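## Task

Pick up the carton marked R63 from the bench and set it down on the counter. Every other carton on the bench has to be left exactly where and how it stood. The carton must not topple or finish leaning, or the task fails. It only counts if the carton stays put without the robot holding or propping it at the end.

## Robot and tools

ROBOT. A Hello Robot Stretch 3 in a physics simulation: a two-wheeled base (0.33 m long, 0.34 m wide) that cannot drive sideways, a lift sliding on a mast, and one telescoping arm that points out of the robot's RIGHT side. To move the gripper forward or back you drive the base. Turns on the spot pivot around the point between the drive wheels, 0.05 m behind the front edge; with the arm in and wrist folded the swept circle has radius 0.28 m, and an unfolded level gripper reaches past it. Loose objects may occasionally get a small random shove.

FRAMES. Base frame: origin on the floor between the drive wheels, x forward, y left, z up. hand_pose is reported in this frame, located where the closed fingertips meet. Odometry frame is the base frame at the start of the scene; heading is positive to the left, -3.142 to 3.142.

execute_actions takes "actions", a list run in order (empty list = just report state with one image per camera: head_camera, nav_camera, wrist_camera). Each action may have "robot", "steps" (1 to 450 control steps at 30 per second, default 1) and "until". {"steps": n} alone only waits. "robot" is one of: a command object; {"stop": true}, which brakes everything and clears the queue; or a list of up to 8 commands/{"pause_s": s} (s at most 15) executed in sequence, each starting after the previous one ends "done" (base or gripper "off_target" also lets it continue).

A command object may hold "base", "joints" and "contact_limits". "base" contains exactly one key: "translate_m" is a relative straight drive in metres from where the base is when the command begins (forward positive, magnitude at most 1), or "rotate_rad" is a relative turn in radians (left/counter-clockwise positive, magnitude at most 3.2). "joints" gives absolute target values by name; unnamed joints keep their targets: lift_m 0 to 1.1 (arm height, metres); arm_m 0 to 0.52 (extension, metres); wrist_yaw_rad -1.345 to 4.42 (0 along the arm, positive toward the front, 3.0 folded over the base); wrist_pitch_rad -1.57 to 0.451 (0 level, negative tips fingers down); wrist_roll_rad -2.911 to 2.911 (0 fingers side by side); gripper_m -0.089 to 0.179 (bigger is wider; real fingertip gap is about 0.007 smaller near closed and 0.025 smaller fully open, zero below 0.007); head_pan_rad -3.953 to 1.73 (0 ahead, positive left, -1.57 looks along the arm); head_tilt_rad -1.53 to 0.419 (negative looks down). "contact_limits": {"arm_m": e} with e a motor-effort percentage 1 to 100 at which the arm motion halts; it lasts until the next arm command. Base and joints in one command start simultaneously and keep going across later actions and your thinking. A new command overrides immediately and discards the rest of an older queue.

"until" (needs "steps") ends the action early when all its conditions hold. {"robot": {"status": "ended"}} waits until nothing is moving and no queue runs. Other fields: a reading, goal or status per joint (e.g. lift_m, lift_m_goal, lift_m_status), base_status, translate_m, rotate_rad, x, y, heading, refusals, queue, queue_left; compare with [op, value] using =, !=, <, <=, >, >=, or a status word. {"any": {"status": "ended"}} fires when any one motion or the queue finishes.

zoom_image: {"camera": name, "region": [x0, y0, x1, y1]} in pixels of that camera's latest picture, top-left origin, at most 504x504. head_camera is 896x504, nav_camera 672x504 (fisheye), wrist_camera 644x364. Both head cameras follow head pan/tilt.

finished_scene: {"scene": number} ends the current scene irreversibly once the last command has been held; it reports success and gives the next task.

RESULTS. base_status shows progress in brackets (distance done of goal). joint_goals, joint_status, measured_speeds, refusals/queue/queue_left. Statuses: moving, done, off_target (stopped short, may still push), contact_stop (the lift or arm met resistance and went slack until its next command), time_out, stopped, not_commanded, torque_fault (a wrist servo overheated and is limp for 10 s). "robot.on_its_own" appears when the robot changed a goal itself, a joint is slack or off, a motor reads a load at rest, or base_tilt drifts 3 degrees or more. "refused:"/"dropped:" lines name the bad goal (counting from 0). lidar_m: 12 distances in 30-degree sectors, first straight ahead then counter-clockwise, from a plane 0.17 m high. wrist_depth_mm and head_depth_mm: 7x7 grids of median depth. motor_effort: percent per motor, peak in brackets; positive pushes toward higher values. Camera calibration (K, distortion, T_world_to_cam) is given in the base frame.

PRACTICE. Fast base driving (0.30 m/s, 1.9 rad/s) needs lift_m under 0.30, arm_m under 0.03 and wrist_yaw_rad over 2.54; otherwise 0.10 m/s and 0.63 rad/s. Fold or unfold the wrist only with lift_m between 0.32 and 0.95, pitch -0.4 and roll near 0; folded, the lift may drop to 0.25. With yaw below -0.4 keep pitch at -0.5 or lower. To grasp, command gripper_m below the carton's width; release by going at least 0.02 above where the fingers touched. Readings and "done" do not prove a hold; check images. Too hard a squeeze triggers the stall guard and the carton may slip.

AVOID. Pushing the arm into something rigid with the gripper above about 0.45 m can tip the robot; don't push twice after a contact_stop. Don't drive while holding or pushing something fixed, or snag furniture (worst backing up); if tilted, reverse the last move in small steps, free the gripper, lower lift to about 0.2. Avoid knocking other cartons, dropping or slamming the carton, and long hard wrist strain. Wait for all motion to end before finishing, since the robot brakes anything still moving.

Each tool is called after "Request:" as name([rows], argument=value, ...), one row to a line, values as JSON.

## Session

Request:
execute_actions(actions=[])

Scene clock: 0.00 s.
robot.base_odometry: x=+0.000 y=+0.000 heading=+0.000 (m, m, rad; robot's odometry frame)
robot.turned_by_wheels: +0.000 (rad since the last result)
robot.turned_by_imu: +0.000 (rad since the last result)
robot.base_tilt: forward=+0.2 right=-0.3 (deg)
robot.lidar_m: 1.38 1.14 0.87 1.23 2.66 0.89 0.72 0.70 2.42 1.50 1.54 1.71
robot.head_depth_mm: 1631 1597 1601 1594 1603 1593 1587 / 1558 1528 1538 1527 1516 1531 1526 / 1484 1454 1456 1454 1440 1446 1443 / 1434 1408 1413 1412 1406 1405 1416 / 1358 1358 1355 1354 1351 1349 1349 / 1305 1315 1301 1312 1305 1299 1286 / 1263 1255 1252 1254 1248 1254 1238
robot.base_status: not_commanded
robot.joint_positions: lift_m=+0.309 arm_m=+0.001 wrist_yaw_rad=+3.098 wrist_pitch_rad=-0.540 wrist_roll_rad=-0.007 gripper_m=+0.037 head_pan_rad=+0.009 head_tilt_rad=+0.014
robot.joint_goals: lift_m=+0.309 arm_m=+0.001 wrist_yaw_rad=+3.098 wrist_pitch_rad=-0.540 wrist_roll_rad=-0.007 gripper_m=+0.037 head_pan_rad=+0.009 head_tilt_rad=+0.014
robot.joint_status: lift_m=not_commanded arm_m=not_commanded wrist_yaw_rad=not_commanded wrist_pitch_rad=not_commanded wrist_roll_rad=not_commanded gripper_m=not_commanded head_pan_rad=not_commanded head_tilt_rad=not_commanded
robot.measured_speeds: translate_m=+0.000 rotate_rad=+0.000 lift_m=+0.000 arm_m=+0.000 wrist_yaw_rad=+0.000 wrist_pitch_rad=+0.000 wrist_roll_rad=+0.000 head_pan_rad=+0.000 head_tilt_rad=+0.000
robot: refusals=0 queue=idle queue_left=0
robot.motor_effort: left_wheel=+0 right_wheel=+0 lift_m=+22 arm_m=-1 wrist_yaw_rad=+0 wrist_pitch_rad=+6 wrist_roll_rad=+0 gripper_m=-1 head_pan_rad=+0 head_tilt_rad=+3 (%)
robot.hand_pose: x=-0.0121 y=+0.0615 z=+0.2954 quat_wxyz=(+0.203, +0.683, +0.174, +0.680) (m; robot's base frame)
robot.wrist_depth_mm: - - - - - 796 741 / 937 956 - - - 902 874 / 729 753 774 794 829 850 871 / 598 621 627 652 663 676 699 / 510 521 - 565 551 571 576 / 458 - - - 486 487 493 / - - - - 416 425 430
pictures: head_camera (sideways: a quarter turn clockwise sets it upright), nav_camera (sideways: a quarter turn counterclockwise sets it upright), wrist_camera
Images, in order (width x height): head_camera 896x504, nav_camera 672x504, wrist_camera 644x364.

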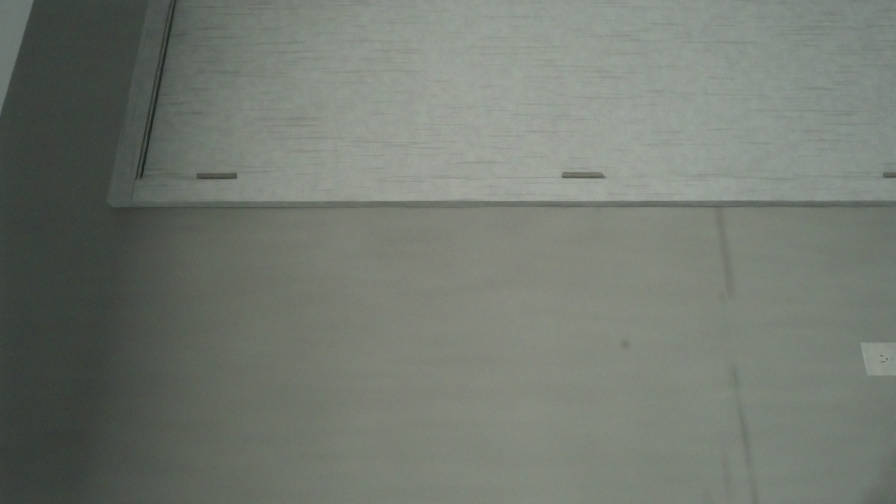

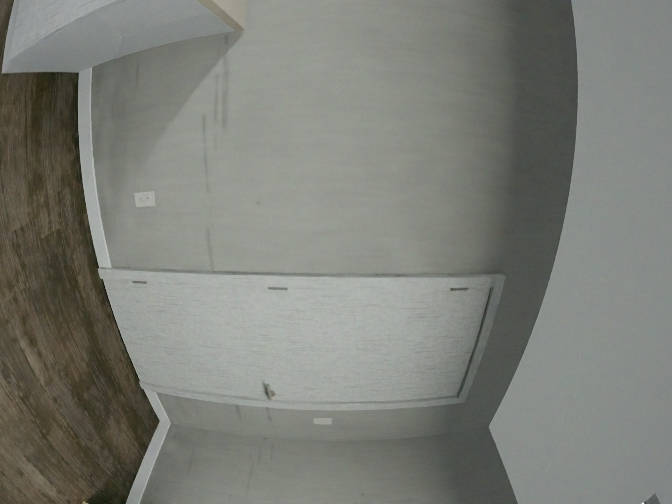

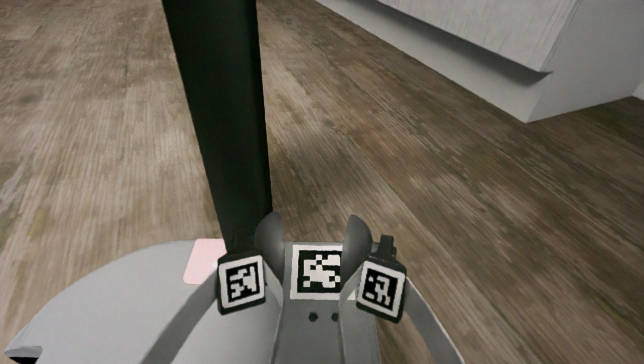

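Request:
execute_actions([
  {"robot":{"joints":{"head_pan_rad":1.5,"head_tilt_rad":-0.6}},"steps":450,"until":{"robot":{"status":"ended"}}},
])

Request:
execute_actions([
  {"robot":{"joints":{"head_pan_rad":-1.5}},"steps":450,"until":{"robot":{"status":"ended"}}},
])

Request:
execute_actions([
  {"robot":{"joints":{"head_pan_rad":-3.0}},"steps":450,"until":{"robot":{"status":"ended"}}},
])

Scene clock: 6.67 s.
robot.base_odometry: x=+0.000 y=+0.000 heading=+0.000 (m, m, rad; robot's odometry frame)
robot.turned_by_wheels: +0.000 (rad since the last result)
robot.turned_by_imu: -0.001 (rad since the last result)
robot.base_tilt: forward=+0.2 right=-0.3 (deg)
robot.lidar_m: 1.38 1.14 0.87 1.24 2.66 0.89 0.72 0.70 2.42 1.51 1.54 1.71
robot.head_depth_mm: 1644 1632 1051 1113 1220 1361 1202 / 1882 1675 1185 1307 1466 1441 1213 / 2183 1690 1446 1640 1712 1446 1218 / 2611 1807 1823 2089 1784 1462 1219 / 2593 2207 2451 2334 1793 1450 1214 / 2475 2731 2994 2332 1804 1474 1215 / 2377 2646 2831 2333 1815 1508 -
robot.base_status: not_commanded
robot.joint_positions: lift_m=+0.309 arm_m=+0.001 wrist_yaw_rad=+3.098 wrist_pitch_rad=-0.540 wrist_roll_rad=-0.007 gripper_m=+0.037 head_pan_rad=+1.493 head_tilt_rad=-0.592
robot.joint_goals: lift_m=+0.309 arm_m=+0.001 wrist_yaw_rad=+3.098 wrist_pitch_rad=-0.540 wrist_roll_rad=-0.007 gripper_m=+0.037 head_pan_rad=+1.500 head_tilt_rad=-0.600
robot.joint_status: lift_m=not_commanded arm_m=not_commanded wrist_yaw_rad=not_commanded wrist_pitch_rad=not_commanded wrist_roll_rad=not_commanded gripper_m=not_commanded head_pan_rad=done head_tilt_rad=done
robot.measured_speeds: translate_m=+0.000 rotate_rad=+0.000 lift_m=+0.000 arm_m=+0.000 wrist_yaw_rad=+0.000 wrist_pitch_rad=+0.000 wrist_roll_rad=+0.000 head_pan_rad=+0.000 head_tilt_rad=+0.000
robot: refusals=0 queue=done queue_left=0
robot.motor_effort: left_wheel=+0(0) right_wheel=+1(1) lift_m=+23(22) arm_m=-1(1) wrist_yaw_rad=+0(1) wrist_pitch_rad=+6(6) wrist_roll_rad=+0(0) gripper_m=-1(2) head_pan_rad=+2(32) head_tilt_rad=-2(35) (%)
robot.hand_pose: x=-0.0121 y=+0.0615 z=+0.2954 quat_wxyz=(+0.203, +0.683, +0.174, +0.680) (m; robot's base frame)
robot.wrist_depth_mm: - - - - - 796 730 / 945 967 - - - 901 880 / 731 755 765 804 814 838 881 / 604 621 627 640 657 675 696 / 515 534 - 567 553 566 578 / 458 - - - 485 489 493 / - - - - 420 424 430
pictures: head_camera (sideways: a quarter turn clockwise sets it upright), nav_camera (sideways: a quarter turn counterclockwise sets it upright), wrist_camera
camera_calibration (this result's frames):
head_camera: T_world_to_cam=[[-0.0347245, -0.529469, -0.847618, 1.12823], [-0.999135, 0.0378029, 0.0173179, -0.0141245], [0.0228731, 0.847486, -0.530324, 0.649677], [0, 0, 0, 1]] pos_world=[0.0102048, 0.047305, 1.30109]
nav_camera: T_world_to_cam=[[0.0589226, 0.535077, 0.842746, -1.05664], [0.996778, -0.0775643, -0.0204449, 0.0718868], [0.0544274, 0.841235, -0.537923, 0.658393], [0, 0, 0, 1]] pos_world=[-0.0452301, 0.0170936, 1.24611]
wrist_camera: T_world_to_cam=[[0.997184, -0.00594758, 0.074759, -0.0152406], [0.052895, -0.650887, -0.75733, 0.299107], [0.0531639, 0.759152, -0.648739, 0.309415], [0, 0, 0, 1]] pos_world=[-0.0170733, -0.0402986, 0.428392]
Images, in order (width x height): head_camera 896x504, nav_camera 672x504, wrist_camera 644x364.

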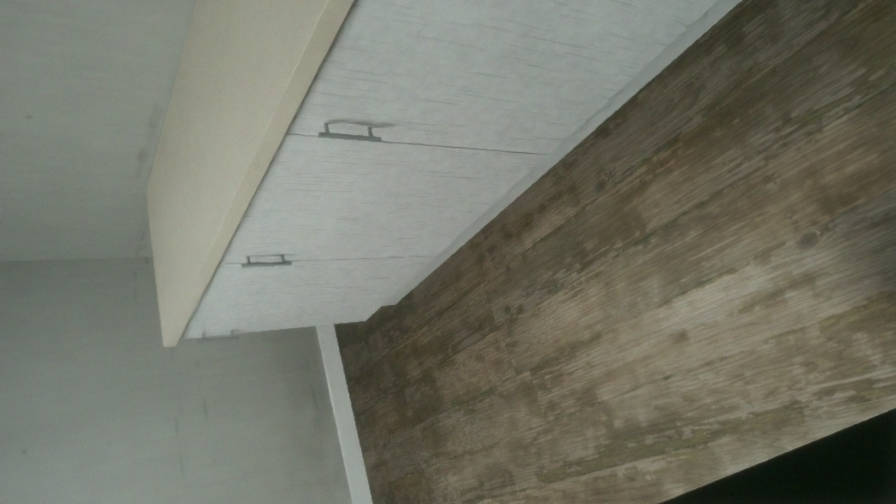

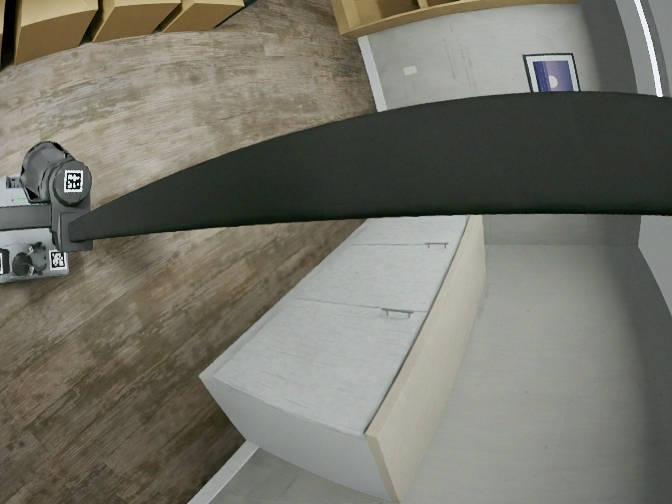

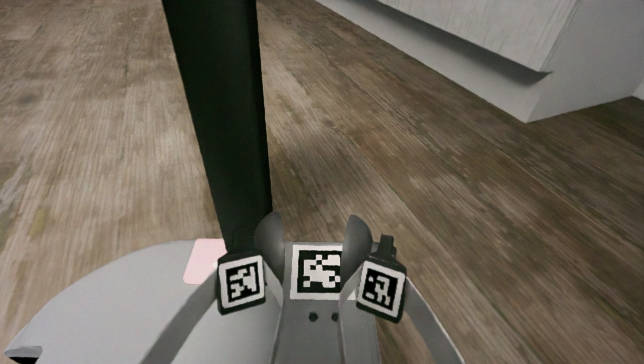

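Scene clock: 8.50 s.
robot.base_odometry: x=+0.000 y=+0.000 heading=+0.000 (m, m, rad; robot's odometry frame)
robot.turned_by_wheels: +0.000 (rad since the last result)
robot.turned_by_imu: +0.000 (rad since the last result)
robot.base_tilt: forward=+0.2 right=-0.3 (deg)
robot.lidar_m: 1.38 1.15 0.87 1.24 2.66 0.89 0.72 0.70 2.42 1.51 1.55 1.71
robot.head_depth_mm: 1810 2015 2359 2288 1773 1440 1213 / 1773 1981 2149 2095 1768 1433 1220 / 1709 1934 2042 2003 1775 1444 1217 / 1673 1842 1952 1966 1797 1457 1219 / 1622 1798 1875 1862 1786 1458 1230 / 1578 1743 1831 1963 1798 1458 1229 / 1533 1694 1793 1908 1809 1459 1222
robot.base_status: not_commanded
robot.joint_positions: lift_m=+0.309 arm_m=+0.001 wrist_yaw_rad=+3.098 wrist_pitch_rad=-0.540 wrist_roll_rad=-0.007 gripper_m=+0.037 head_pan_rad=-1.493 head_tilt_rad=-0.592
robot.joint_goals: lift_m=+0.309 arm_m=+0.001 wrist_yaw_rad=+3.098 wrist_pitch_rad=-0.540 wrist_roll_rad=-0.007 gripper_m=+0.037 head_pan_rad=-1.500 head_tilt_rad=-0.600
robot.joint_status: lift_m=not_commanded arm_m=not_commanded wrist_yaw_rad=not_commanded wrist_pitch_rad=not_commanded wrist_roll_rad=not_commanded gripper_m=not_commanded head_pan_rad=done head_tilt_rad=done
robot.measured_speeds: translate_m=+0.000 rotate_rad=+0.000 lift_m=+0.000 arm_m=+0.000 wrist_yaw_rad=+0.000 wrist_pitch_rad=+0.000 wrist_roll_rad=+0.000 head_pan_rad=+0.000 head_tilt_rad=+0.000
robot: refusals=0 queue=done queue_left=0
robot.motor_effort: left_wheel=+0(0) right_wheel=+1(1) lift_m=+23(22) arm_m=-1(1) wrist_yaw_rad=-1(1) wrist_pitch_rad=+6(6) wrist_roll_rad=+0(0) gripper_m=+1(1) head_pan_rad=-2(31) head_tilt_rad=-3(3) (%)
robot.hand_pose: x=-0.0121 y=+0.0615 z=+0.2954 quat_wxyz=(+0.203, +0.683, +0.174, +0.680) (m; robot's base frame)
robot.wrist_depth_mm: - - - - - 795 731 / 939 977 - - - 880 880 / 747 751 775 799 817 849 873 / 603 613 631 638 666 679 686 / 519 526 - 562 555 570 575 / 459 - - - 488 483 494 / - - - - 418 423 427
pictures: head_camera (sideways: a quarter turn clockwise sets it upright), nav_camera (sideways: a quarter turn counterclockwise sets it upright), wrist_camera
camera_calibration (this result's frames):
head_camera: T_world_to_cam=[[-0.0480142, 0.528738, -0.847426, 1.12806], [0.992869, 0.117941, 0.0173325, -0.0262947], [0.10911, -0.840551, -0.53063, 0.64955], [0, 0, 0, 1]] pos_world=[0.00939747, -0.0473678, 1.30108]
nav_camera: T_world_to_cam=[[0.0249816, -0.538036, 0.842551, -1.05618], [-0.996721, -0.0782951, -0.020445, 0.0840474], [0.0769678, -0.839277, -0.538228, 0.658653], [0, 0, 0, 1]] pos_world=[0.0594616, -0.00888781, 1.24611]
wrist_camera: T_world_to_cam=[[0.997184, -0.00594789, 0.0747589, -0.0152406], [0.0528947, -0.650887, -0.75733, 0.299107], [0.0531641, 0.759152, -0.648739, 0.309415], [0, 0, 0, 1]] pos_world=[-0.0170733, -0.0402986, 0.428392]
Images, in order (width x height): head_camera 896x504, nav_camera 672x504, wrist_camera 644x364.

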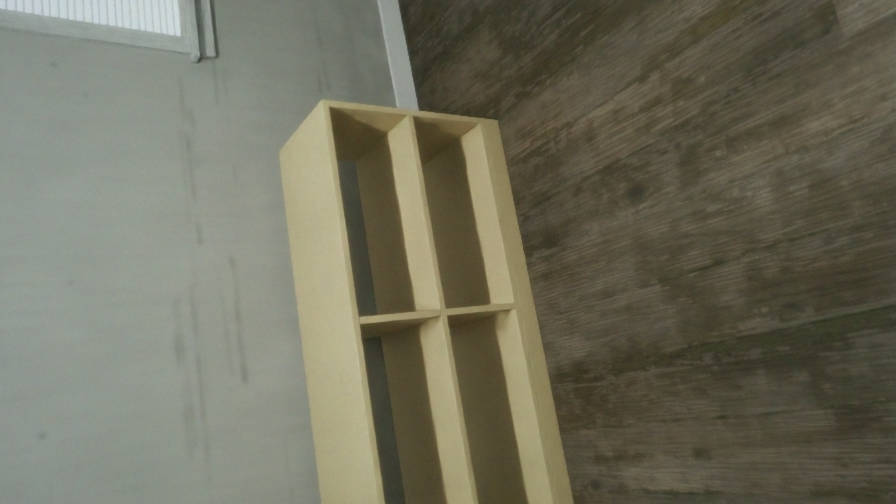

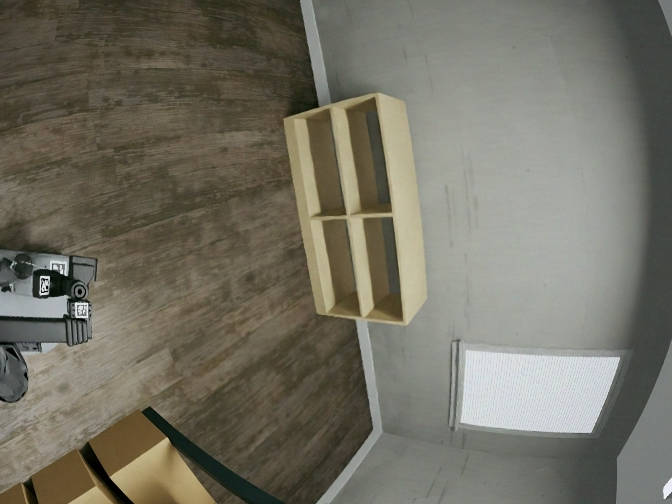

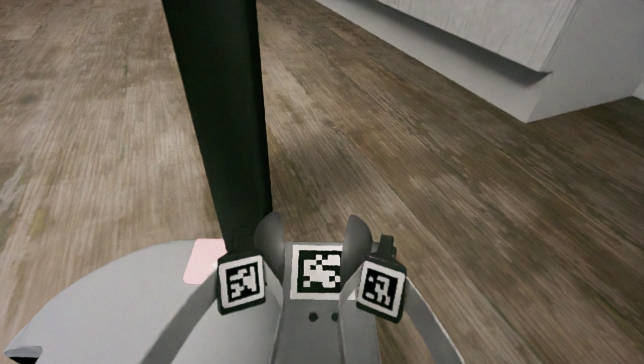

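Scene clock: 9.77 s.
robot.base_odometry: x=+0.000 y=+0.000 heading=+0.000 (m, m, rad; robot's odometry frame)
robot.turned_by_wheels: +0.000 (rad since the last result)
robot.turned_by_imu: +0.000 (rad since the last result)
robot.base_tilt: forward=+0.2 right=-0.3 (deg)
robot.lidar_m: 1.38 1.14 0.87 1.24 2.66 0.89 0.72 0.70 2.42 1.51 1.54 1.71
robot.head_depth_mm: 2250 1266 949 1731 1400 1304 1204 / 2195 1368 957 1759 1452 1304 1205 / 2149 1302 968 1717 1406 1224 1211 / 2091 1543 968 1652 1456 1243 1214 / 2054 1429 981 1644 1457 1177 1224 / 2008 2081 984 812 1415 1145 1198 / 1985 2111 1001 796 1772 1092 1196
robot.base_status: not_commanded
robot.joint_positions: lift_m=+0.309 arm_m=+0.001 wrist_yaw_rad=+3.098 wrist_pitch_rad=-0.540 wrist_roll_rad=-0.007 gripper_m=+0.037 head_pan_rad=-2.993 head_tilt_rad=-0.592
robot.joint_goals: lift_m=+0.309 arm_m=+0.001 wrist_yaw_rad=+3.098 wrist_pitch_rad=-0.540 wrist_roll_rad=-0.007 gripper_m=+0.037 head_pan_rad=-3.000 head_tilt_rad=-0.600
robot.joint_status: lift_m=not_commanded arm_m=not_commanded wrist_yaw_rad=not_commanded wrist_pitch_rad=not_commanded wrist_roll_rad=not_commanded gripper_m=not_commanded head_pan_rad=done head_tilt_rad=done
robot.measured_speeds: translate_m=+0.000 rotate_rad=+0.000 lift_m=+0.000 arm_m=+0.000 wrist_yaw_rad=+0.000 wrist_pitch_rad=+0.000 wrist_roll_rad=+0.000 head_pan_rad=+0.000 head_tilt_rad=+0.000
robot: refusals=0 queue=done queue_left=0
robot.motor_effort: left_wheel=-1(1) right_wheel=+1(1) lift_m=+23(23) arm_m=+0(1) wrist_yaw_rad=-1(1) wrist_pitch_rad=+6(6) wrist_roll_rad=+0(0) gripper_m=+0(1) head_pan_rad=-1(31) head_tilt_rad=-4(3) (%)
robot.hand_pose: x=-0.0121 y=+0.0615 z=+0.2954 quat_wxyz=(+0.203, +0.683, +0.174, +0.680) (m; robot's base frame)
robot.wrist_depth_mm: - - - - - 797 733 / 945 965 - - - 877 886 / 747 744 769 795 814 825 873 / 607 621 621 642 657 673 686 / 514 527 - 560 561 565 581 / 458 - - - 482 486 497 / - - - - 415 425 431
pictures: head_camera (sideways: a quarter turn clockwise sets it upright), nav_camera (sideways: a quarter turn counterclockwise sets it upright), wrist_camera
camera_calibration (this result's frames):
head_camera: T_world_to_cam=[[0.52405, 0.0853002, -0.847405, 1.12454], [0.187877, -0.98204, 0.017334, -0.0213863], [-0.830707, -0.168292, -0.530664, 0.655326], [0, 0, 0, 1]] pos_world=[-0.0409158, -0.00663984, 1.30107]
nav_camera: T_world_to_cam=[[-0.534955, -0.062983, 0.84253, -1.05273], [-0.148603, 0.988686, -0.020445, 0.0788738], [-0.83171, -0.13614, -0.538261, 0.664239], [0, 0, 0, 1]] pos_world=[0.00101129, -0.0538563, 1.2461]
wrist_camera: T_world_to_cam=[[0.997184, -0.00594788, 0.0747589, -0.0152406], [0.0528947, -0.650887, -0.75733, 0.299107], [0.0531641, 0.759152, -0.648739, 0.309415], [0, 0, 0, 1]] pos_world=[-0.0170733, -0.0402986, 0.428392]
Images, in order (width x height): head_camera 896x504, nav_camera 672x504, wrist_camera 644x364.

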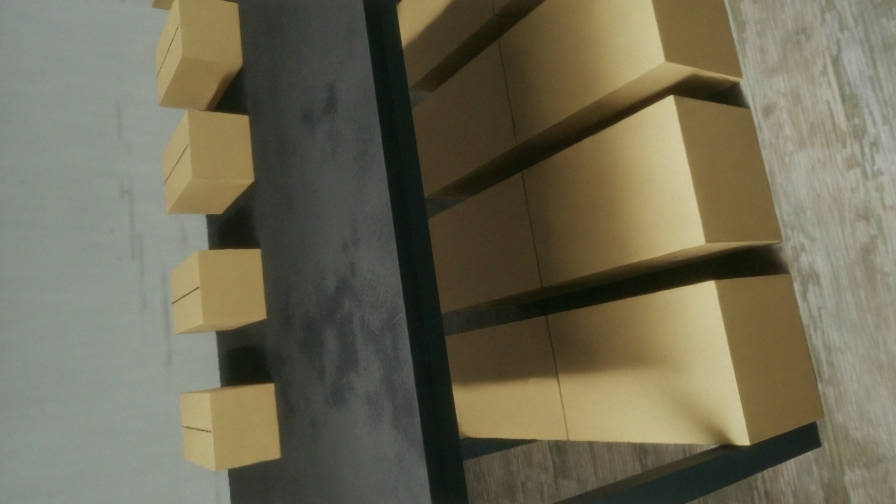

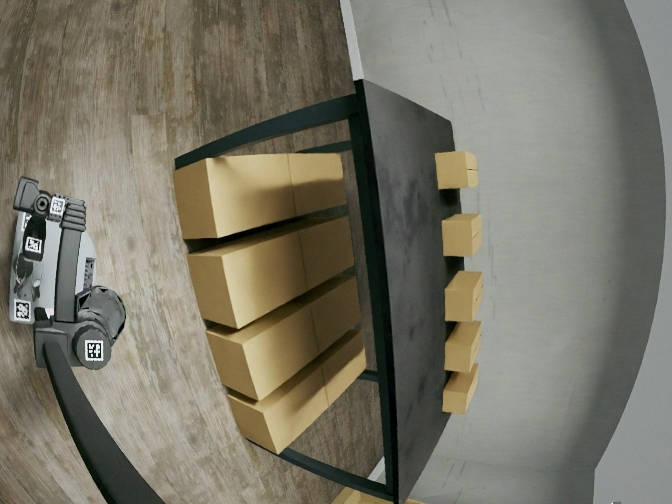

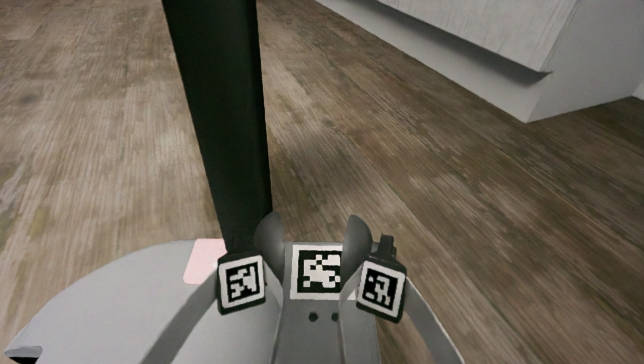

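Request:
execute_actions([
  {"robot":[{"joints":{"lift_m":0.27,"head_pan_rad":-0.8}},{"base":{"rotate_rad":-1.21}},{"base":{"translate_m":0.75}},{"base":{"rotate_rad":-1.57}},{"base":{"translate_m":1}},{"base":{"translate_m":0.7}}],"steps":450,"until":{"robot":{"status":"ended"}}},
  {"steps":450,"until":{"robot":{"status":"ended"}}},
])

Scene clock: 40.33 s.
robot.base_odometry: x=-1.325 y=-1.303 heading=-2.780 (m, m, rad; robot's odometry frame)
robot.turned_by_wheels: -2.780 (rad since the last result)
robot.turned_by_imu: -2.712 (rad since the last result)
robot.base_tilt: forward=+0.2 right=-0.3 (deg)
robot.lidar_m: 0.70 0.73 0.99 1.17 1.20 1.12 3.07 0.76 0.50 0.50 0.99 0.73
robot.head_depth_mm: 1121 1293 1538 1886 1760 1428 1205 / 990 1120 1296 1528 1701 1442 1206 / 878 987 1112 1283 1519 1441 1211 / 796 878 979 1115 1271 1399 1218 / 724 793 881 979 1103 1278 1224 / 664 724 791 872 975 1106 1195 / 615 666 719 791 874 975 1100
robot.base_status: done (translate_m +0.7000 of +0.7000)
robot.joint_positions: lift_m=+0.271 arm_m=+0.001 wrist_yaw_rad=+3.098 wrist_pitch_rad=-0.540 wrist_roll_rad=-0.007 gripper_m=+0.037 head_pan_rad=-0.807 head_tilt_rad=-0.593
robot.joint_goals: lift_m=+0.270 arm_m=+0.001 wrist_yaw_rad=+3.098 wrist_pitch_rad=-0.540 wrist_roll_rad=-0.007 gripper_m=+0.037 head_pan_rad=-0.800 head_tilt_rad=-0.600
robot.joint_status: lift_m=done arm_m=not_commanded wrist_yaw_rad=not_commanded wrist_pitch_rad=not_commanded wrist_roll_rad=not_commanded gripper_m=not_commanded head_pan_rad=done head_tilt_rad=done
robot.measured_speeds: translate_m=+0.000 rotate_rad=+0.000 lift_m=+0.000 arm_m=+0.000 wrist_yaw_rad=+0.000 wrist_pitch_rad=+0.000 wrist_roll_rad=+0.000 head_pan_rad=+0.000 head_tilt_rad=+0.000
robot: refusals=0 queue=done queue_left=0
robot.motor_effort: left_wheel=+1(10) right_wheel=+0(6) lift_m=+13(26) arm_m=-1(1) wrist_yaw_rad=+0(0) wrist_pitch_rad=+6(6) wrist_roll_rad=+0(0) gripper_m=-1(1) head_pan_rad=+3(31) head_tilt_rad=-3(3) (%)
robot.hand_pose: x=-0.0121 y=+0.0614 z=+0.2569 quat_wxyz=(+0.203, +0.683, +0.174, +0.680) (m; robot's base frame)
robot.wrist_depth_mm: - - - - - - 795 / 842 864 - 948 976 990 784 / 675 686 699 720 741 756 720 / 557 558 575 590 606 608 630 / 475 503 - - 504 513 525 / - - - - 442 438 449 / - - - - 379 387 393
pictures: head_camera (sideways: a quarter turn clockwise sets it upright), nav_camera (sideways: a quarter turn counterclockwise sets it upright), wrist_camera
camera_calibration (this result's frames):
head_camera: T_world_to_cam=[[-0.372456, 0.379174, -0.847056, 1.12956], [0.693629, 0.720123, 0.0173604, -0.0245057], [0.616567, -0.581077, -0.53122, 0.647221], [0, 0, 0, 1]] pos_world=[0.0386532, -0.0345662, 1.30104]
nav_camera: T_world_to_cam=[[0.360519, -0.400955, 0.842176, -1.05773], [-0.721722, -0.691881, -0.0204453, 0.0823702], [0.590883, -0.600446, -0.538815, 0.656281], [0, 0, 0, 1]] pos_world=[0.0529958, 0.0269485, 1.2461]
wrist_camera: T_world_to_cam=[[0.997184, -0.00594471, 0.0747577, -0.0123608], [0.0528938, -0.650915, -0.757305, 0.269909], [0.0531629, 0.759127, -0.648768, 0.284462], [0, 0, 0, 1]] pos_world=[-0.0170734, -0.040328, 0.389878]
Images, in order (width x height): head_camera 896x504, nav_camera 672x504, wrist_camera 644x364.

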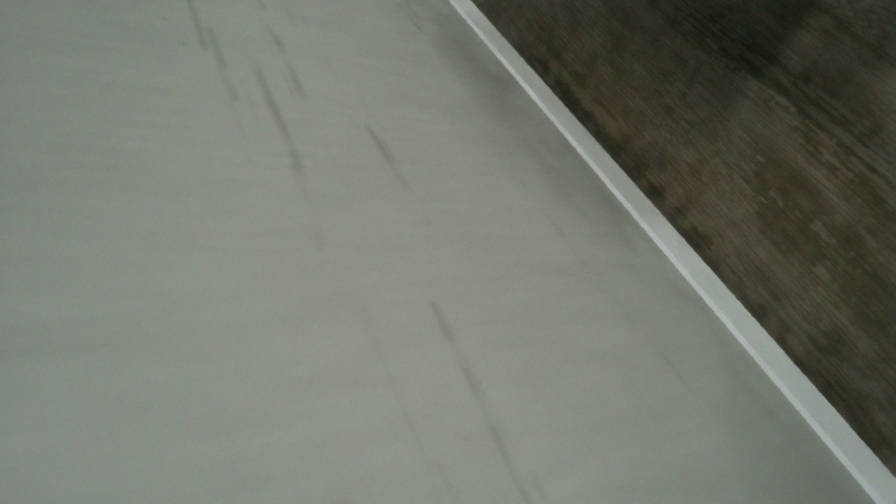

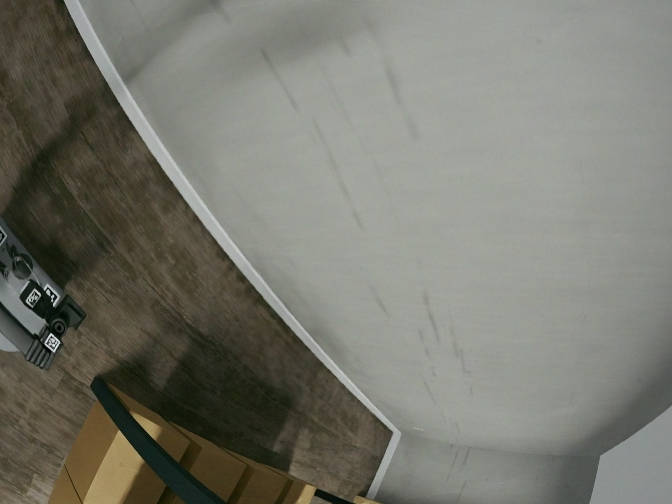

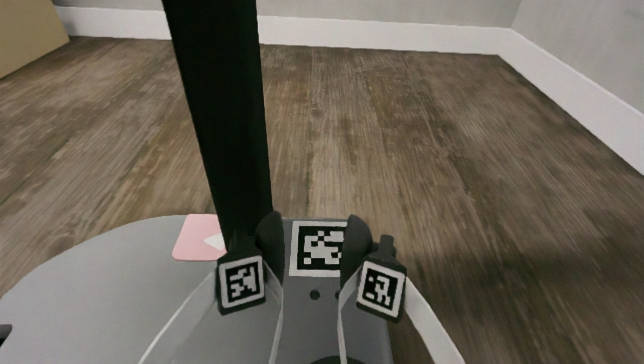

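Request:
execute_actions([
  {"robot":[{"base":{"translate_m":0.38}},{"base":{"rotate_rad":-1.61}},{"base":{"translate_m":0.9}},{"joints":{"lift_m":0.8,"wrist_pitch_rad":-0.4,"head_pan_rad":-1.3,"head_tilt_rad":-0.5}},{"joints":{"wrist_yaw_rad":0}},{"joints":{"lift_m":1.05,"wrist_pitch_rad":0,"gripper_m":0.179}}],"steps":450,"until":{"robot":{"status":"ended"}}},
  {"steps":450,"until":{"robot":{"status":"ended"}}},
])

Scene clock: 69.67 s.
robot.base_odometry: x=-1.966 y=-0.584 heading=+1.893 (m, m, rad; robot's odometry frame)
robot.turned_by_wheels: -1.610 (rad since the last result)
robot.turned_by_imu: -1.574 (rad since the last result)
robot.base_tilt: forward=+0.2 right=-0.3 (deg)
robot.lidar_m: 1.39 0.49 0.35 0.34 0.35 0.47 1.26 2.03 0.50 0.48 0.50 0.67
robot.head_depth_mm: 2803 3060 3209 688 - 1171 - / 2915 3088 1218 632 574 1333 1165 / 3018 2915 1328 672 599 1221 1006 / 3015 2922 1141 786 627 1295 1010 / 3175 3006 863 709 656 1240 1072 / 3255 3077 1160 719 686 1229 1015 / 3362 3512 877 782 1397 1282 1062
robot.base_status: done (translate_m +0.9000 of +0.9000)
robot.joint_positions: lift_m=+1.049 arm_m=+0.001 wrist_yaw_rad=+0.003 wrist_pitch_rad=-0.020 wrist_roll_rad=-0.007 gripper_m=+0.179 head_pan_rad=-1.293 head_tilt_rad=-0.507
robot.joint_goals: lift_m=+1.050 arm_m=+0.001 wrist_yaw_rad=+0.000 wrist_pitch_rad=+0.000 wrist_roll_rad=-0.007 gripper_m=+0.179 head_pan_rad=-1.300 head_tilt_rad=-0.500
robot.joint_status: lift_m=done arm_m=not_commanded wrist_yaw_rad=done wrist_pitch_rad=done wrist_roll_rad=not_commanded gripper_m=done head_pan_rad=done head_tilt_rad=done
robot.measured_speeds: translate_m=+0.000 rotate_rad=+0.000 lift_m=+0.000 arm_m=+0.000 wrist_yaw_rad=+0.000 wrist_pitch_rad=+0.000 wrist_roll_rad=+0.000 head_pan_rad=+0.000 head_tilt_rad=+0.000
robot: refusals=0 queue=done queue_left=0
robot.motor_effort: left_wheel=+1(10) right_wheel=-1(5) lift_m=+33(32) arm_m=-1(1) wrist_yaw_rad=-3(2) wrist_pitch_rad=+9(10) wrist_roll_rad=+0(0) gripper_m=+1(83) head_pan_rad=-2(21) head_tilt_rad=+4(16) (%)
robot.hand_pose: x=-0.0208 y=-0.4015 z=+1.1589 quat_wxyz=(+0.710, +0.008, -0.704, -0.006) (m; robot's base frame)
robot.wrist_depth_mm: - - - - - - - / - - - - - - - / - - - - - - - / - - - - - - - / 497 566 555 779 538 - - / - 522 393 548 406 401 - / 398 423 405 439 413 425 -
pictures: head_camera (sideways: a quarter turn clockwise sets it upright), nav_camera (sideways: a quarter turn counterclockwise sets it upright), wrist_camera
camera_calibration (this result's frames):
head_camera: T_world_to_cam=[[-0.131756, 0.437629, -0.88945, 1.18338], [0.94933, 0.313976, 0.0138568, -0.021506], [0.28533, -0.842555, -0.456823, 0.55244], [0, 0, 0, 1]] pos_world=[0.018706, -0.0456674, 1.30522]
nav_camera: T_world_to_cam=[[0.111134, -0.451687, 0.885228, -1.11236], [-0.960863, -0.276277, -0.0203404, 0.0836947], [0.253755, -0.848322, -0.464713, 0.561922], [0, 0, 0, 1]] pos_world=[0.0614493, -0.00262352, 1.24752]
wrist_camera: T_world_to_cam=[[-0.996484, 0.00124577, 0.0837697, -0.122884], [-0.0820756, 0.186089, -0.979099, 1.24244], [-0.0168084, -0.982532, -0.185333, -0.016256], [0, 0, 0, 1]] pos_world=[-0.0207516, -0.247024, 1.22375]
Images, in order (width x height): head_camera 896x504, nav_camera 672x504, wrist_camera 644x364.

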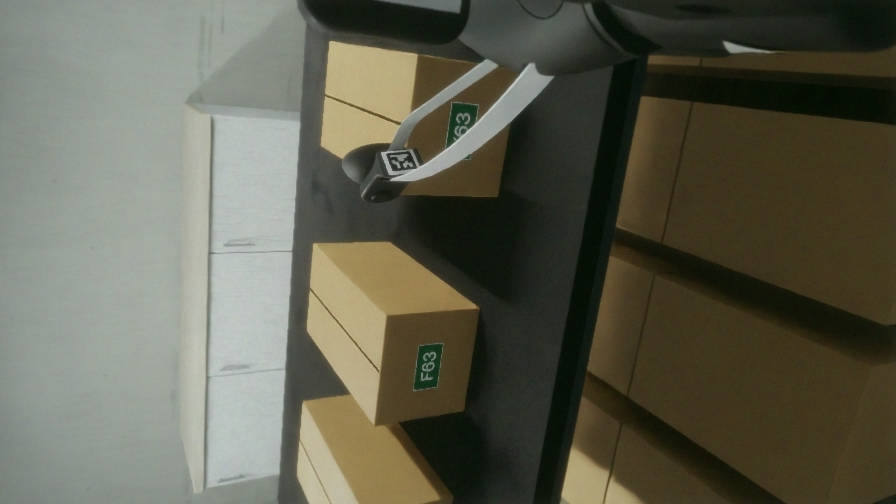

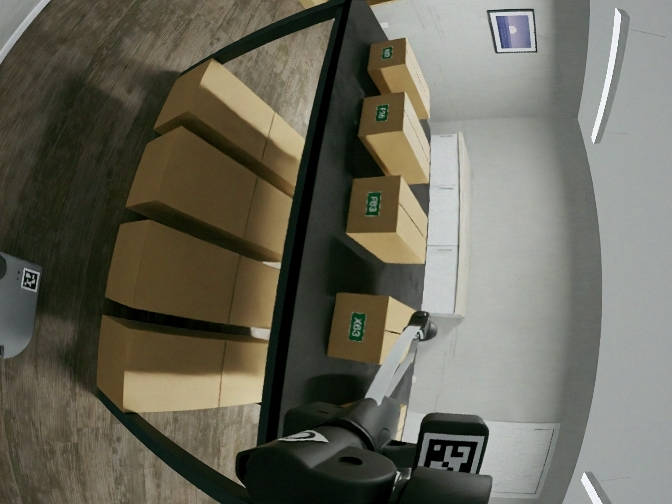

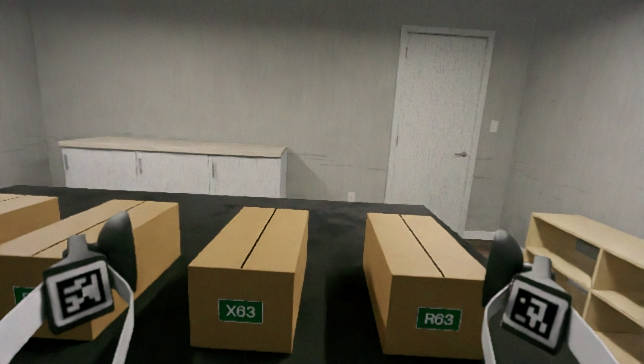

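Request:
execute_actions([
  {"robot":[{"base":{"translate_m":-0.15},"joints":{"lift_m":0.9,"head_pan_rad":-1.65,"head_tilt_rad":-0.7}},{"joints":{"arm_m":0.14}}],"steps":450,"until":{"robot":{"status":"ended"}}},
])

Scene clock: 80.00 s.
robot.base_odometry: x=-1.918 y=-0.727 heading=+1.893 (m, m, rad; robot's odometry frame)
robot.turned_by_wheels: +0.000 (rad since the last result)
robot.turned_by_imu: -0.003 (rad since the last result)
robot.base_tilt: forward=+0.2 right=-0.3 (deg)
robot.lidar_m: 1.38 0.48 0.35 0.34 0.35 0.47 1.24 1.92 0.50 0.48 0.51 0.70
robot.head_depth_mm: 2956 3345 2597 - - 1311 1156 / 3048 3209 810 - 1490 1003 1143 / 2976 1140 630 - 1218 1066 1125 / 2993 791 615 - 1241 1074 1116 / 3003 1168 785 615 1364 1139 1127 / 2805 1185 708 616 1296 1082 1108 / 2505 1191 621 618 1359 1084 1105
robot.base_status: done (translate_m -0.1500 of -0.1500)
robot.joint_positions: lift_m=+0.901 arm_m=+0.140 wrist_yaw_rad=+0.002 wrist_pitch_rad=-0.020 wrist_roll_rad=-0.007 gripper_m=+0.179 head_pan_rad=-1.643 head_tilt_rad=-0.691
robot.joint_goals: lift_m=+0.900 arm_m=+0.140 wrist_yaw_rad=+0.000 wrist_pitch_rad=+0.000 wrist_roll_rad=-0.007 gripper_m=+0.179 head_pan_rad=-1.650 head_tilt_rad=-0.700
robot.joint_status: lift_m=done arm_m=done wrist_yaw_rad=done wrist_pitch_rad=done wrist_roll_rad=not_commanded gripper_m=done head_pan_rad=done head_tilt_rad=done
robot.measured_speeds: translate_m=+0.000 rotate_rad=+0.000 lift_m=+0.000 arm_m=+0.000 wrist_yaw_rad=+0.000 wrist_pitch_rad=+0.000 wrist_roll_rad=+0.000 head_pan_rad=+0.000 head_tilt_rad=+0.000
robot: refusals=0 queue=done queue_left=0
robot.motor_effort: left_wheel=+2(4) right_wheel=+0(3) lift_m=+12(30) arm_m=+2(1) wrist_yaw_rad=-1(2) wrist_pitch_rad=+9(9) wrist_roll_rad=+0(0) gripper_m=-1(0) head_pan_rad=-3(18) head_tilt_rad=-3(21) (%)
robot.hand_pose: x=-0.0210 y=-0.5403 z=+1.0101 quat_wxyz=(+0.710, +0.008, -0.704, -0.007) (m; robot's base frame)
robot.wrist_depth_mm: - - - - - - - / - - - - - - - / - - - - - - - / 222 297 461 229 263 - - / 229 326 379 234 236 - - / - 284 274 244 246 317 - / 205 219 224 230 235 230 260
pictures: head_camera (sideways: a quarter turn clockwise sets it upright), nav_camera (sideways: a quarter turn counterclockwise sets it upright), wrist_camera
camera_calibration (this result's frames):
head_camera: T_world_to_cam=[[0.0375355, 0.610693, -0.790978, 1.05394], [0.999199, -0.0339445, 0.0212089, -0.0313775], [-0.0138972, -0.79114, -0.611477, 0.75548], [0, 0, 0, 1]] pos_world=[0.00229112, -0.0470106, 1.29627]
nav_camera: T_world_to_cam=[[-0.0616634, -0.615922, 0.78539, -0.981124], [-0.997062, 0.0738325, -0.0203812, 0.0839637], [-0.0454341, -0.78434, -0.618666, 0.764046], [0, 0, 0, 1]] pos_world=[0.0579313, -0.0112239, 1.24497]
wrist_camera: T_world_to_cam=[[-0.996483, 0.00223269, 0.0837685, -0.109957], [-0.0818961, 0.185834, -0.979162, 1.12248], [-0.0177532, -0.982579, -0.184998, -0.180599], [0, 0, 0, 1]] pos_world=[-0.020849, -0.385804, 1.07489]
Images, in order (width x height): head_camera 896x504, nav_camera 672x504, wrist_camera 644x364.

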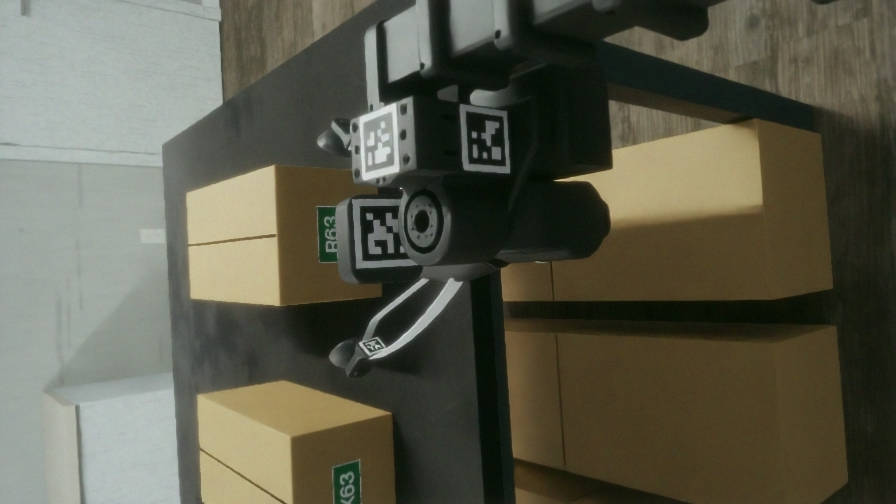

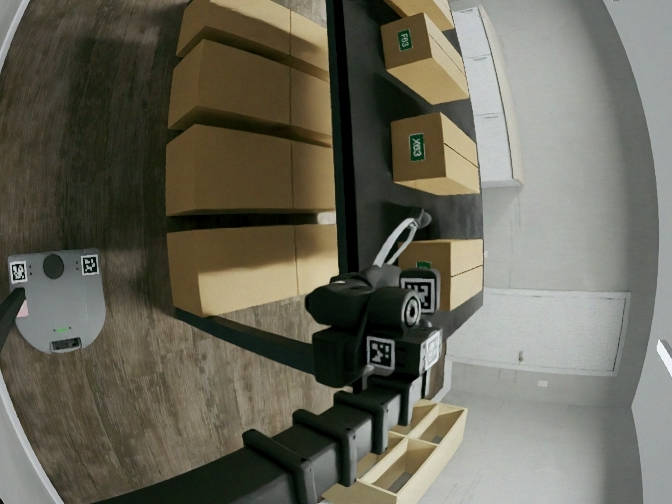

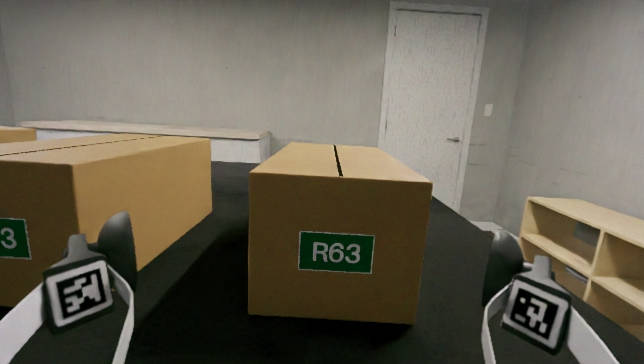

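Request:
execute_actions([
  {"robot":[{"base":{"translate_m":-0.01},"joints":{"lift_m":1.1}},{"joints":{"wrist_pitch_rad":-0.7}},{"joints":{"arm_m":0.38}}],"steps":450,"until":{"robot":{"status":"ended"}}},
])

Scene clock: 95.33 s.
robot.base_odometry: x=-1.915 y=-0.736 heading=+1.893 (m, m, rad; robot's odometry frame)
robot.turned_by_wheels: +0.000 (rad since the last result)
robot.turned_by_imu: -0.002 (rad since the last result)
robot.base_tilt: forward=+0.2 right=-0.3 (deg)
robot.lidar_m: 1.38 0.48 0.35 0.33 0.35 0.47 1.24 1.91 0.50 0.48 0.51 0.71
robot.head_depth_mm: 2988 3352 2525 620 1497 1343 1152 / 3076 3274 767 625 1526 998 1132 / 3080 1145 657 627 1316 1075 1122 / - 693 626 609 1296 1078 1123 / 2917 1159 715 611 1374 1171 1123 / 2791 1180 733 614 1294 1087 1101 / 2498 1199 619 618 1355 1081 1112
robot.base_status: done (translate_m -0.0100 of -0.0100)
robot.joint_positions: lift_m=+1.099 arm_m=+0.380 wrist_yaw_rad=+0.001 wrist_pitch_rad=-0.710 wrist_roll_rad=-0.007 gripper_m=+0.179 head_pan_rad=-1.643 head_tilt_rad=-0.691
robot.joint_goals: lift_m=+1.100 arm_m=+0.380 wrist_yaw_rad=+0.000 wrist_pitch_rad=-0.700 wrist_roll_rad=-0.007 gripper_m=+0.179 head_pan_rad=-1.650 head_tilt_rad=-0.700
robot.joint_status: lift_m=done arm_m=done wrist_yaw_rad=done wrist_pitch_rad=done wrist_roll_rad=not_commanded gripper_m=done head_pan_rad=done head_tilt_rad=done
robot.measured_speeds: translate_m=+0.000 rotate_rad=+0.000 lift_m=+0.000 arm_m=+0.000 wrist_yaw_rad=+0.000 wrist_pitch_rad=+0.000 wrist_roll_rad=+0.000 head_pan_rad=+0.000 head_tilt_rad=+0.000
robot: refusals=0 queue=done queue_left=0
robot.motor_effort: left_wheel=+2(4) right_wheel=-1(4) lift_m=+32(34) arm_m=+2(0) wrist_yaw_rad=-1(1) wrist_pitch_rad=+4(10) wrist_roll_rad=+0(0) gripper_m=+0(0) head_pan_rad=-3(2) head_tilt_rad=-3(4) (%)
robot.hand_pose: x=-0.0213 y=-0.7032 z=+1.0529 quat_wxyz=(+0.666, +0.247, -0.660, -0.245) (m; robot's base frame)
robot.wrist_depth_mm: 569 571 594 612 627 - - / 274 478 486 500 516 - - / 238 305 400 246 269 - - / 218 311 340 214 229 388 - / 216 310 192 189 197 338 - / - 282 168 169 173 296 - / 228 254 151 153 155 264 -
pictures: head_camera (sideways: a quarter turn clockwise sets it upright), nav_camera (sideways: a quarter turn counterclockwise sets it upright), wrist_camera
camera_calibration (this result's frames):
head_camera: T_world_to_cam=[[0.0376106, 0.610799, -0.790892, 1.05383], [0.999195, -0.0340573, 0.0212143, -0.0313845], [-0.013978, -0.791053, -0.611588, 0.755625], [0, 0, 0, 1]] pos_world=[0.00228601, -0.0470094, 1.29626]
nav_camera: T_world_to_cam=[[-0.0617391, -0.616025, 0.785303, -0.981011], [-0.997054, 0.073945, -0.0203809, 0.0839633], [-0.0455141, -0.784248, -0.618776, 0.76419], [0, 0, 0, 1]] pos_world=[0.0579307, -0.0112217, 1.24496]
wrist_camera: T_world_to_cam=[[-0.99642, -0.0511699, 0.0672987, -0.133701], [-0.0823793, 0.766585, -0.636836, 1.24261], [-0.0190034, -0.6401, -0.768056, 0.521942], [0, 0, 0, 1]] pos_world=[-0.020939, -0.625312, 1.20122]
Images, in order (width x height): head_camera 896x504, nav_camera 672x504, wrist_camera 644x364.

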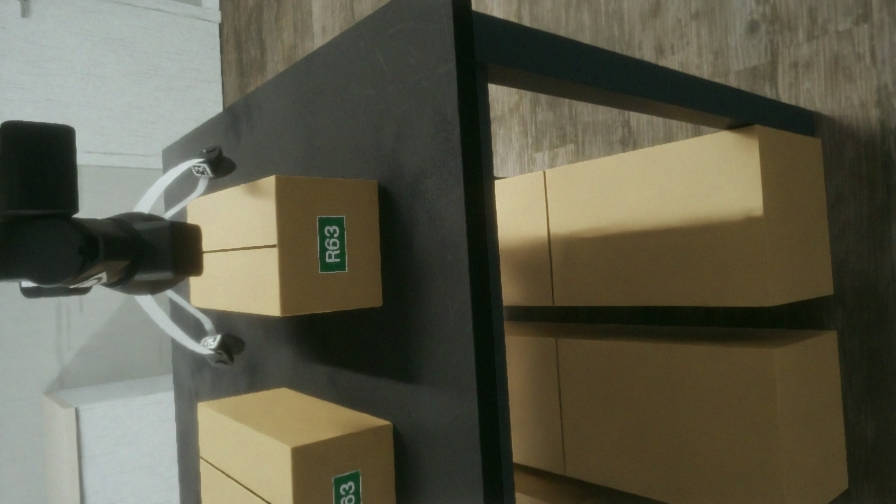

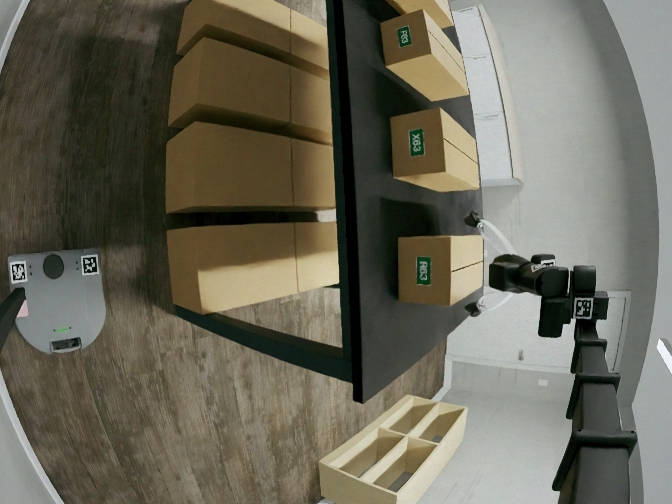

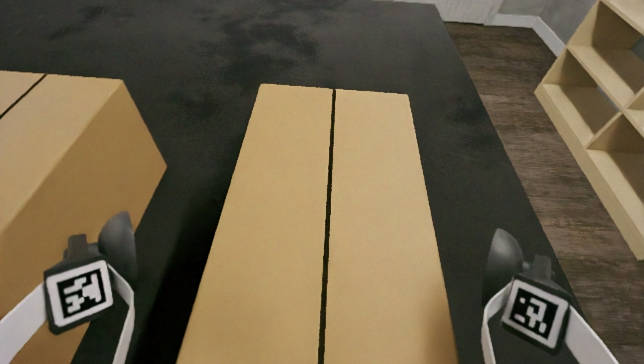

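Request:
execute_actions([
  {"robot":[{"base":{"translate_m":-0.005},"joints":{"arm_m":0.43,"head_tilt_rad":-0.4}},{"joints":{"lift_m":1.04}},{"joints":{"gripper_m":0.06}},{"joints":{"lift_m":1.1}}],"steps":450,"until":{"robot":{"status":"ended"}}},
])

Scene clock: 103.17 s.
robot.base_odometry: x=-1.914 y=-0.741 heading=+1.893 (m, m, rad; robot's odometry frame)
robot.turned_by_wheels: +0.000 (rad since the last result)
robot.turned_by_imu: -0.001 (rad since the last result)
robot.base_tilt: forward=+0.2 right=-0.3 (deg)
robot.lidar_m: 1.38 0.48 0.35 0.34 0.35 0.47 1.24 1.90 0.50 0.48 0.51 0.71
robot.head_depth_mm: 3001 3282 - 3057 657 619 728 / 2985 3136 3605 1036 660 669 1275 / 2998 3199 3348 852 660 1215 1075 / 2959 3171 - 644 651 1211 1081 / 2988 3213 3330 861 655 1223 1169 / 2896 3163 2825 831 671 603 1083 / 2929 3159 2769 688 637 598 1082
robot.base_status: done (translate_m -0.0050 of -0.0050)
robot.joint_positions: lift_m=+1.045 arm_m=+0.430 wrist_yaw_rad=-0.002 wrist_pitch_rad=-0.680 wrist_roll_rad=-0.014 gripper_m=+0.179 head_pan_rad=-1.643 head_tilt_rad=-0.408
robot.joint_goals: lift_m=+1.046 arm_m=+0.430 wrist_yaw_rad=+0.000 wrist_pitch_rad=-0.700 wrist_roll_rad=-0.014 gripper_m=+0.179 head_pan_rad=-1.650 head_tilt_rad=-0.400
robot.joint_status: lift_m=contact_stop arm_m=done wrist_yaw_rad=done wrist_pitch_rad=done wrist_roll_rad=not_commanded gripper_m=done head_pan_rad=done head_tilt_rad=done
robot.measured_speeds: translate_m=+0.000 rotate_rad=+0.000 lift_m=-0.002 arm_m=+0.000 wrist_yaw_rad=+0.000 wrist_pitch_rad=+0.120 wrist_roll_rad=-0.024 head_pan_rad=+0.000 head_tilt_rad=+0.000
robot: refusals=0 queue=dropped queue_left=0
robot.on_its_own: lift_m is slack since a contact_stop, until your next command for it (your +1.040 is given up)
robot.motor_effort: left_wheel=+0(1) right_wheel=+1(4) lift_m=+22(33) arm_m=+2(3) wrist_yaw_rad=+1(1) wrist_pitch_rad=-13(14) wrist_roll_rad=+4(4) gripper_m=-1(1) head_pan_rad=-2(2) head_tilt_rad=+5(25) (%)
robot.hand_pose: x=-0.0219 y=-0.7587 z=+1.0043 quat_wxyz=(+0.671, +0.237, -0.662, -0.235) (m; robot's base frame)
robot.wrist_depth_mm: 488 512 527 546 569 - - / 396 409 416 434 449 - - / 218 347 182 181 191 394 - / 222 293 153 155 159 325 - / 225 256 134 136 139 286 - / - 118 119 121 123 125 266 / 205 108 107 109 111 116 229
pictures: head_camera (sideways: a quarter turn clockwise sets it upright), nav_camera (sideways: a quarter turn counterclockwise sets it upright), wrist_camera
dropped: robot: command 1 of its queue: lift_m: contact_stop
camera_calibration (this result's frames):
head_camera: T_world_to_cam=[[0.0198949, 0.366397, -0.930246, 1.23568], [0.999513, -0.0296762, 0.00968771, -0.0163858], [-0.0240566, -0.929985, -0.366809, 0.437192], [0, 0, 0, 1]] pos_world=[0.00231141, -0.0466545, 1.31001]
nav_camera: T_world_to_cam=[[-0.0441162, -0.372903, 0.926821, -1.16568], [-0.99747, 0.0682131, -0.0200337, 0.0835213], [-0.0557507, -0.925359, -0.374969, 0.447027], [0, 0, 0, 1]] pos_world=[0.0568069, -0.026721, 1.24967]
wrist_camera: T_world_to_cam=[[-0.995964, -0.0504611, 0.0742304, -0.140252], [-0.0869608, 0.74732, -0.658749, 1.26138], [-0.0222327, -0.662545, -0.748692, 0.412604], [0, 0, 0, 1]] pos_world=[-0.0208215, -0.676366, 1.15026]
Images, in order (width x height): head_camera 896x504, nav_camera 672x504, wrist_camera 644x364.

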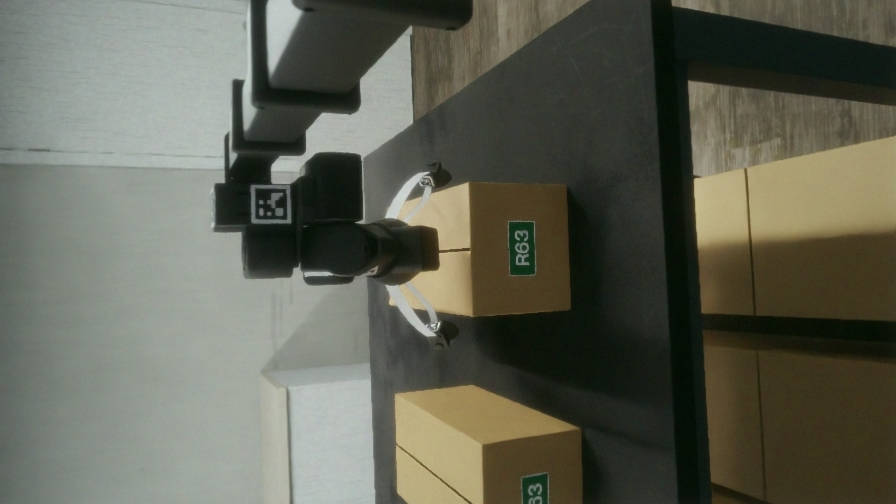

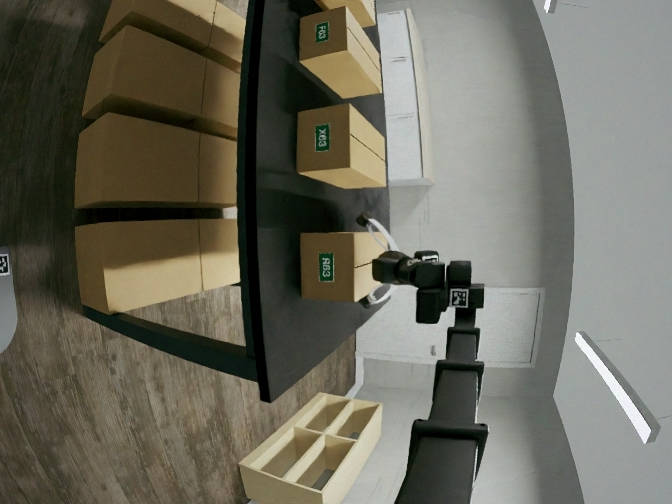

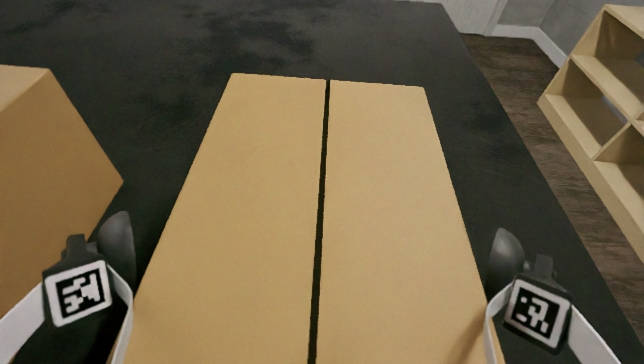

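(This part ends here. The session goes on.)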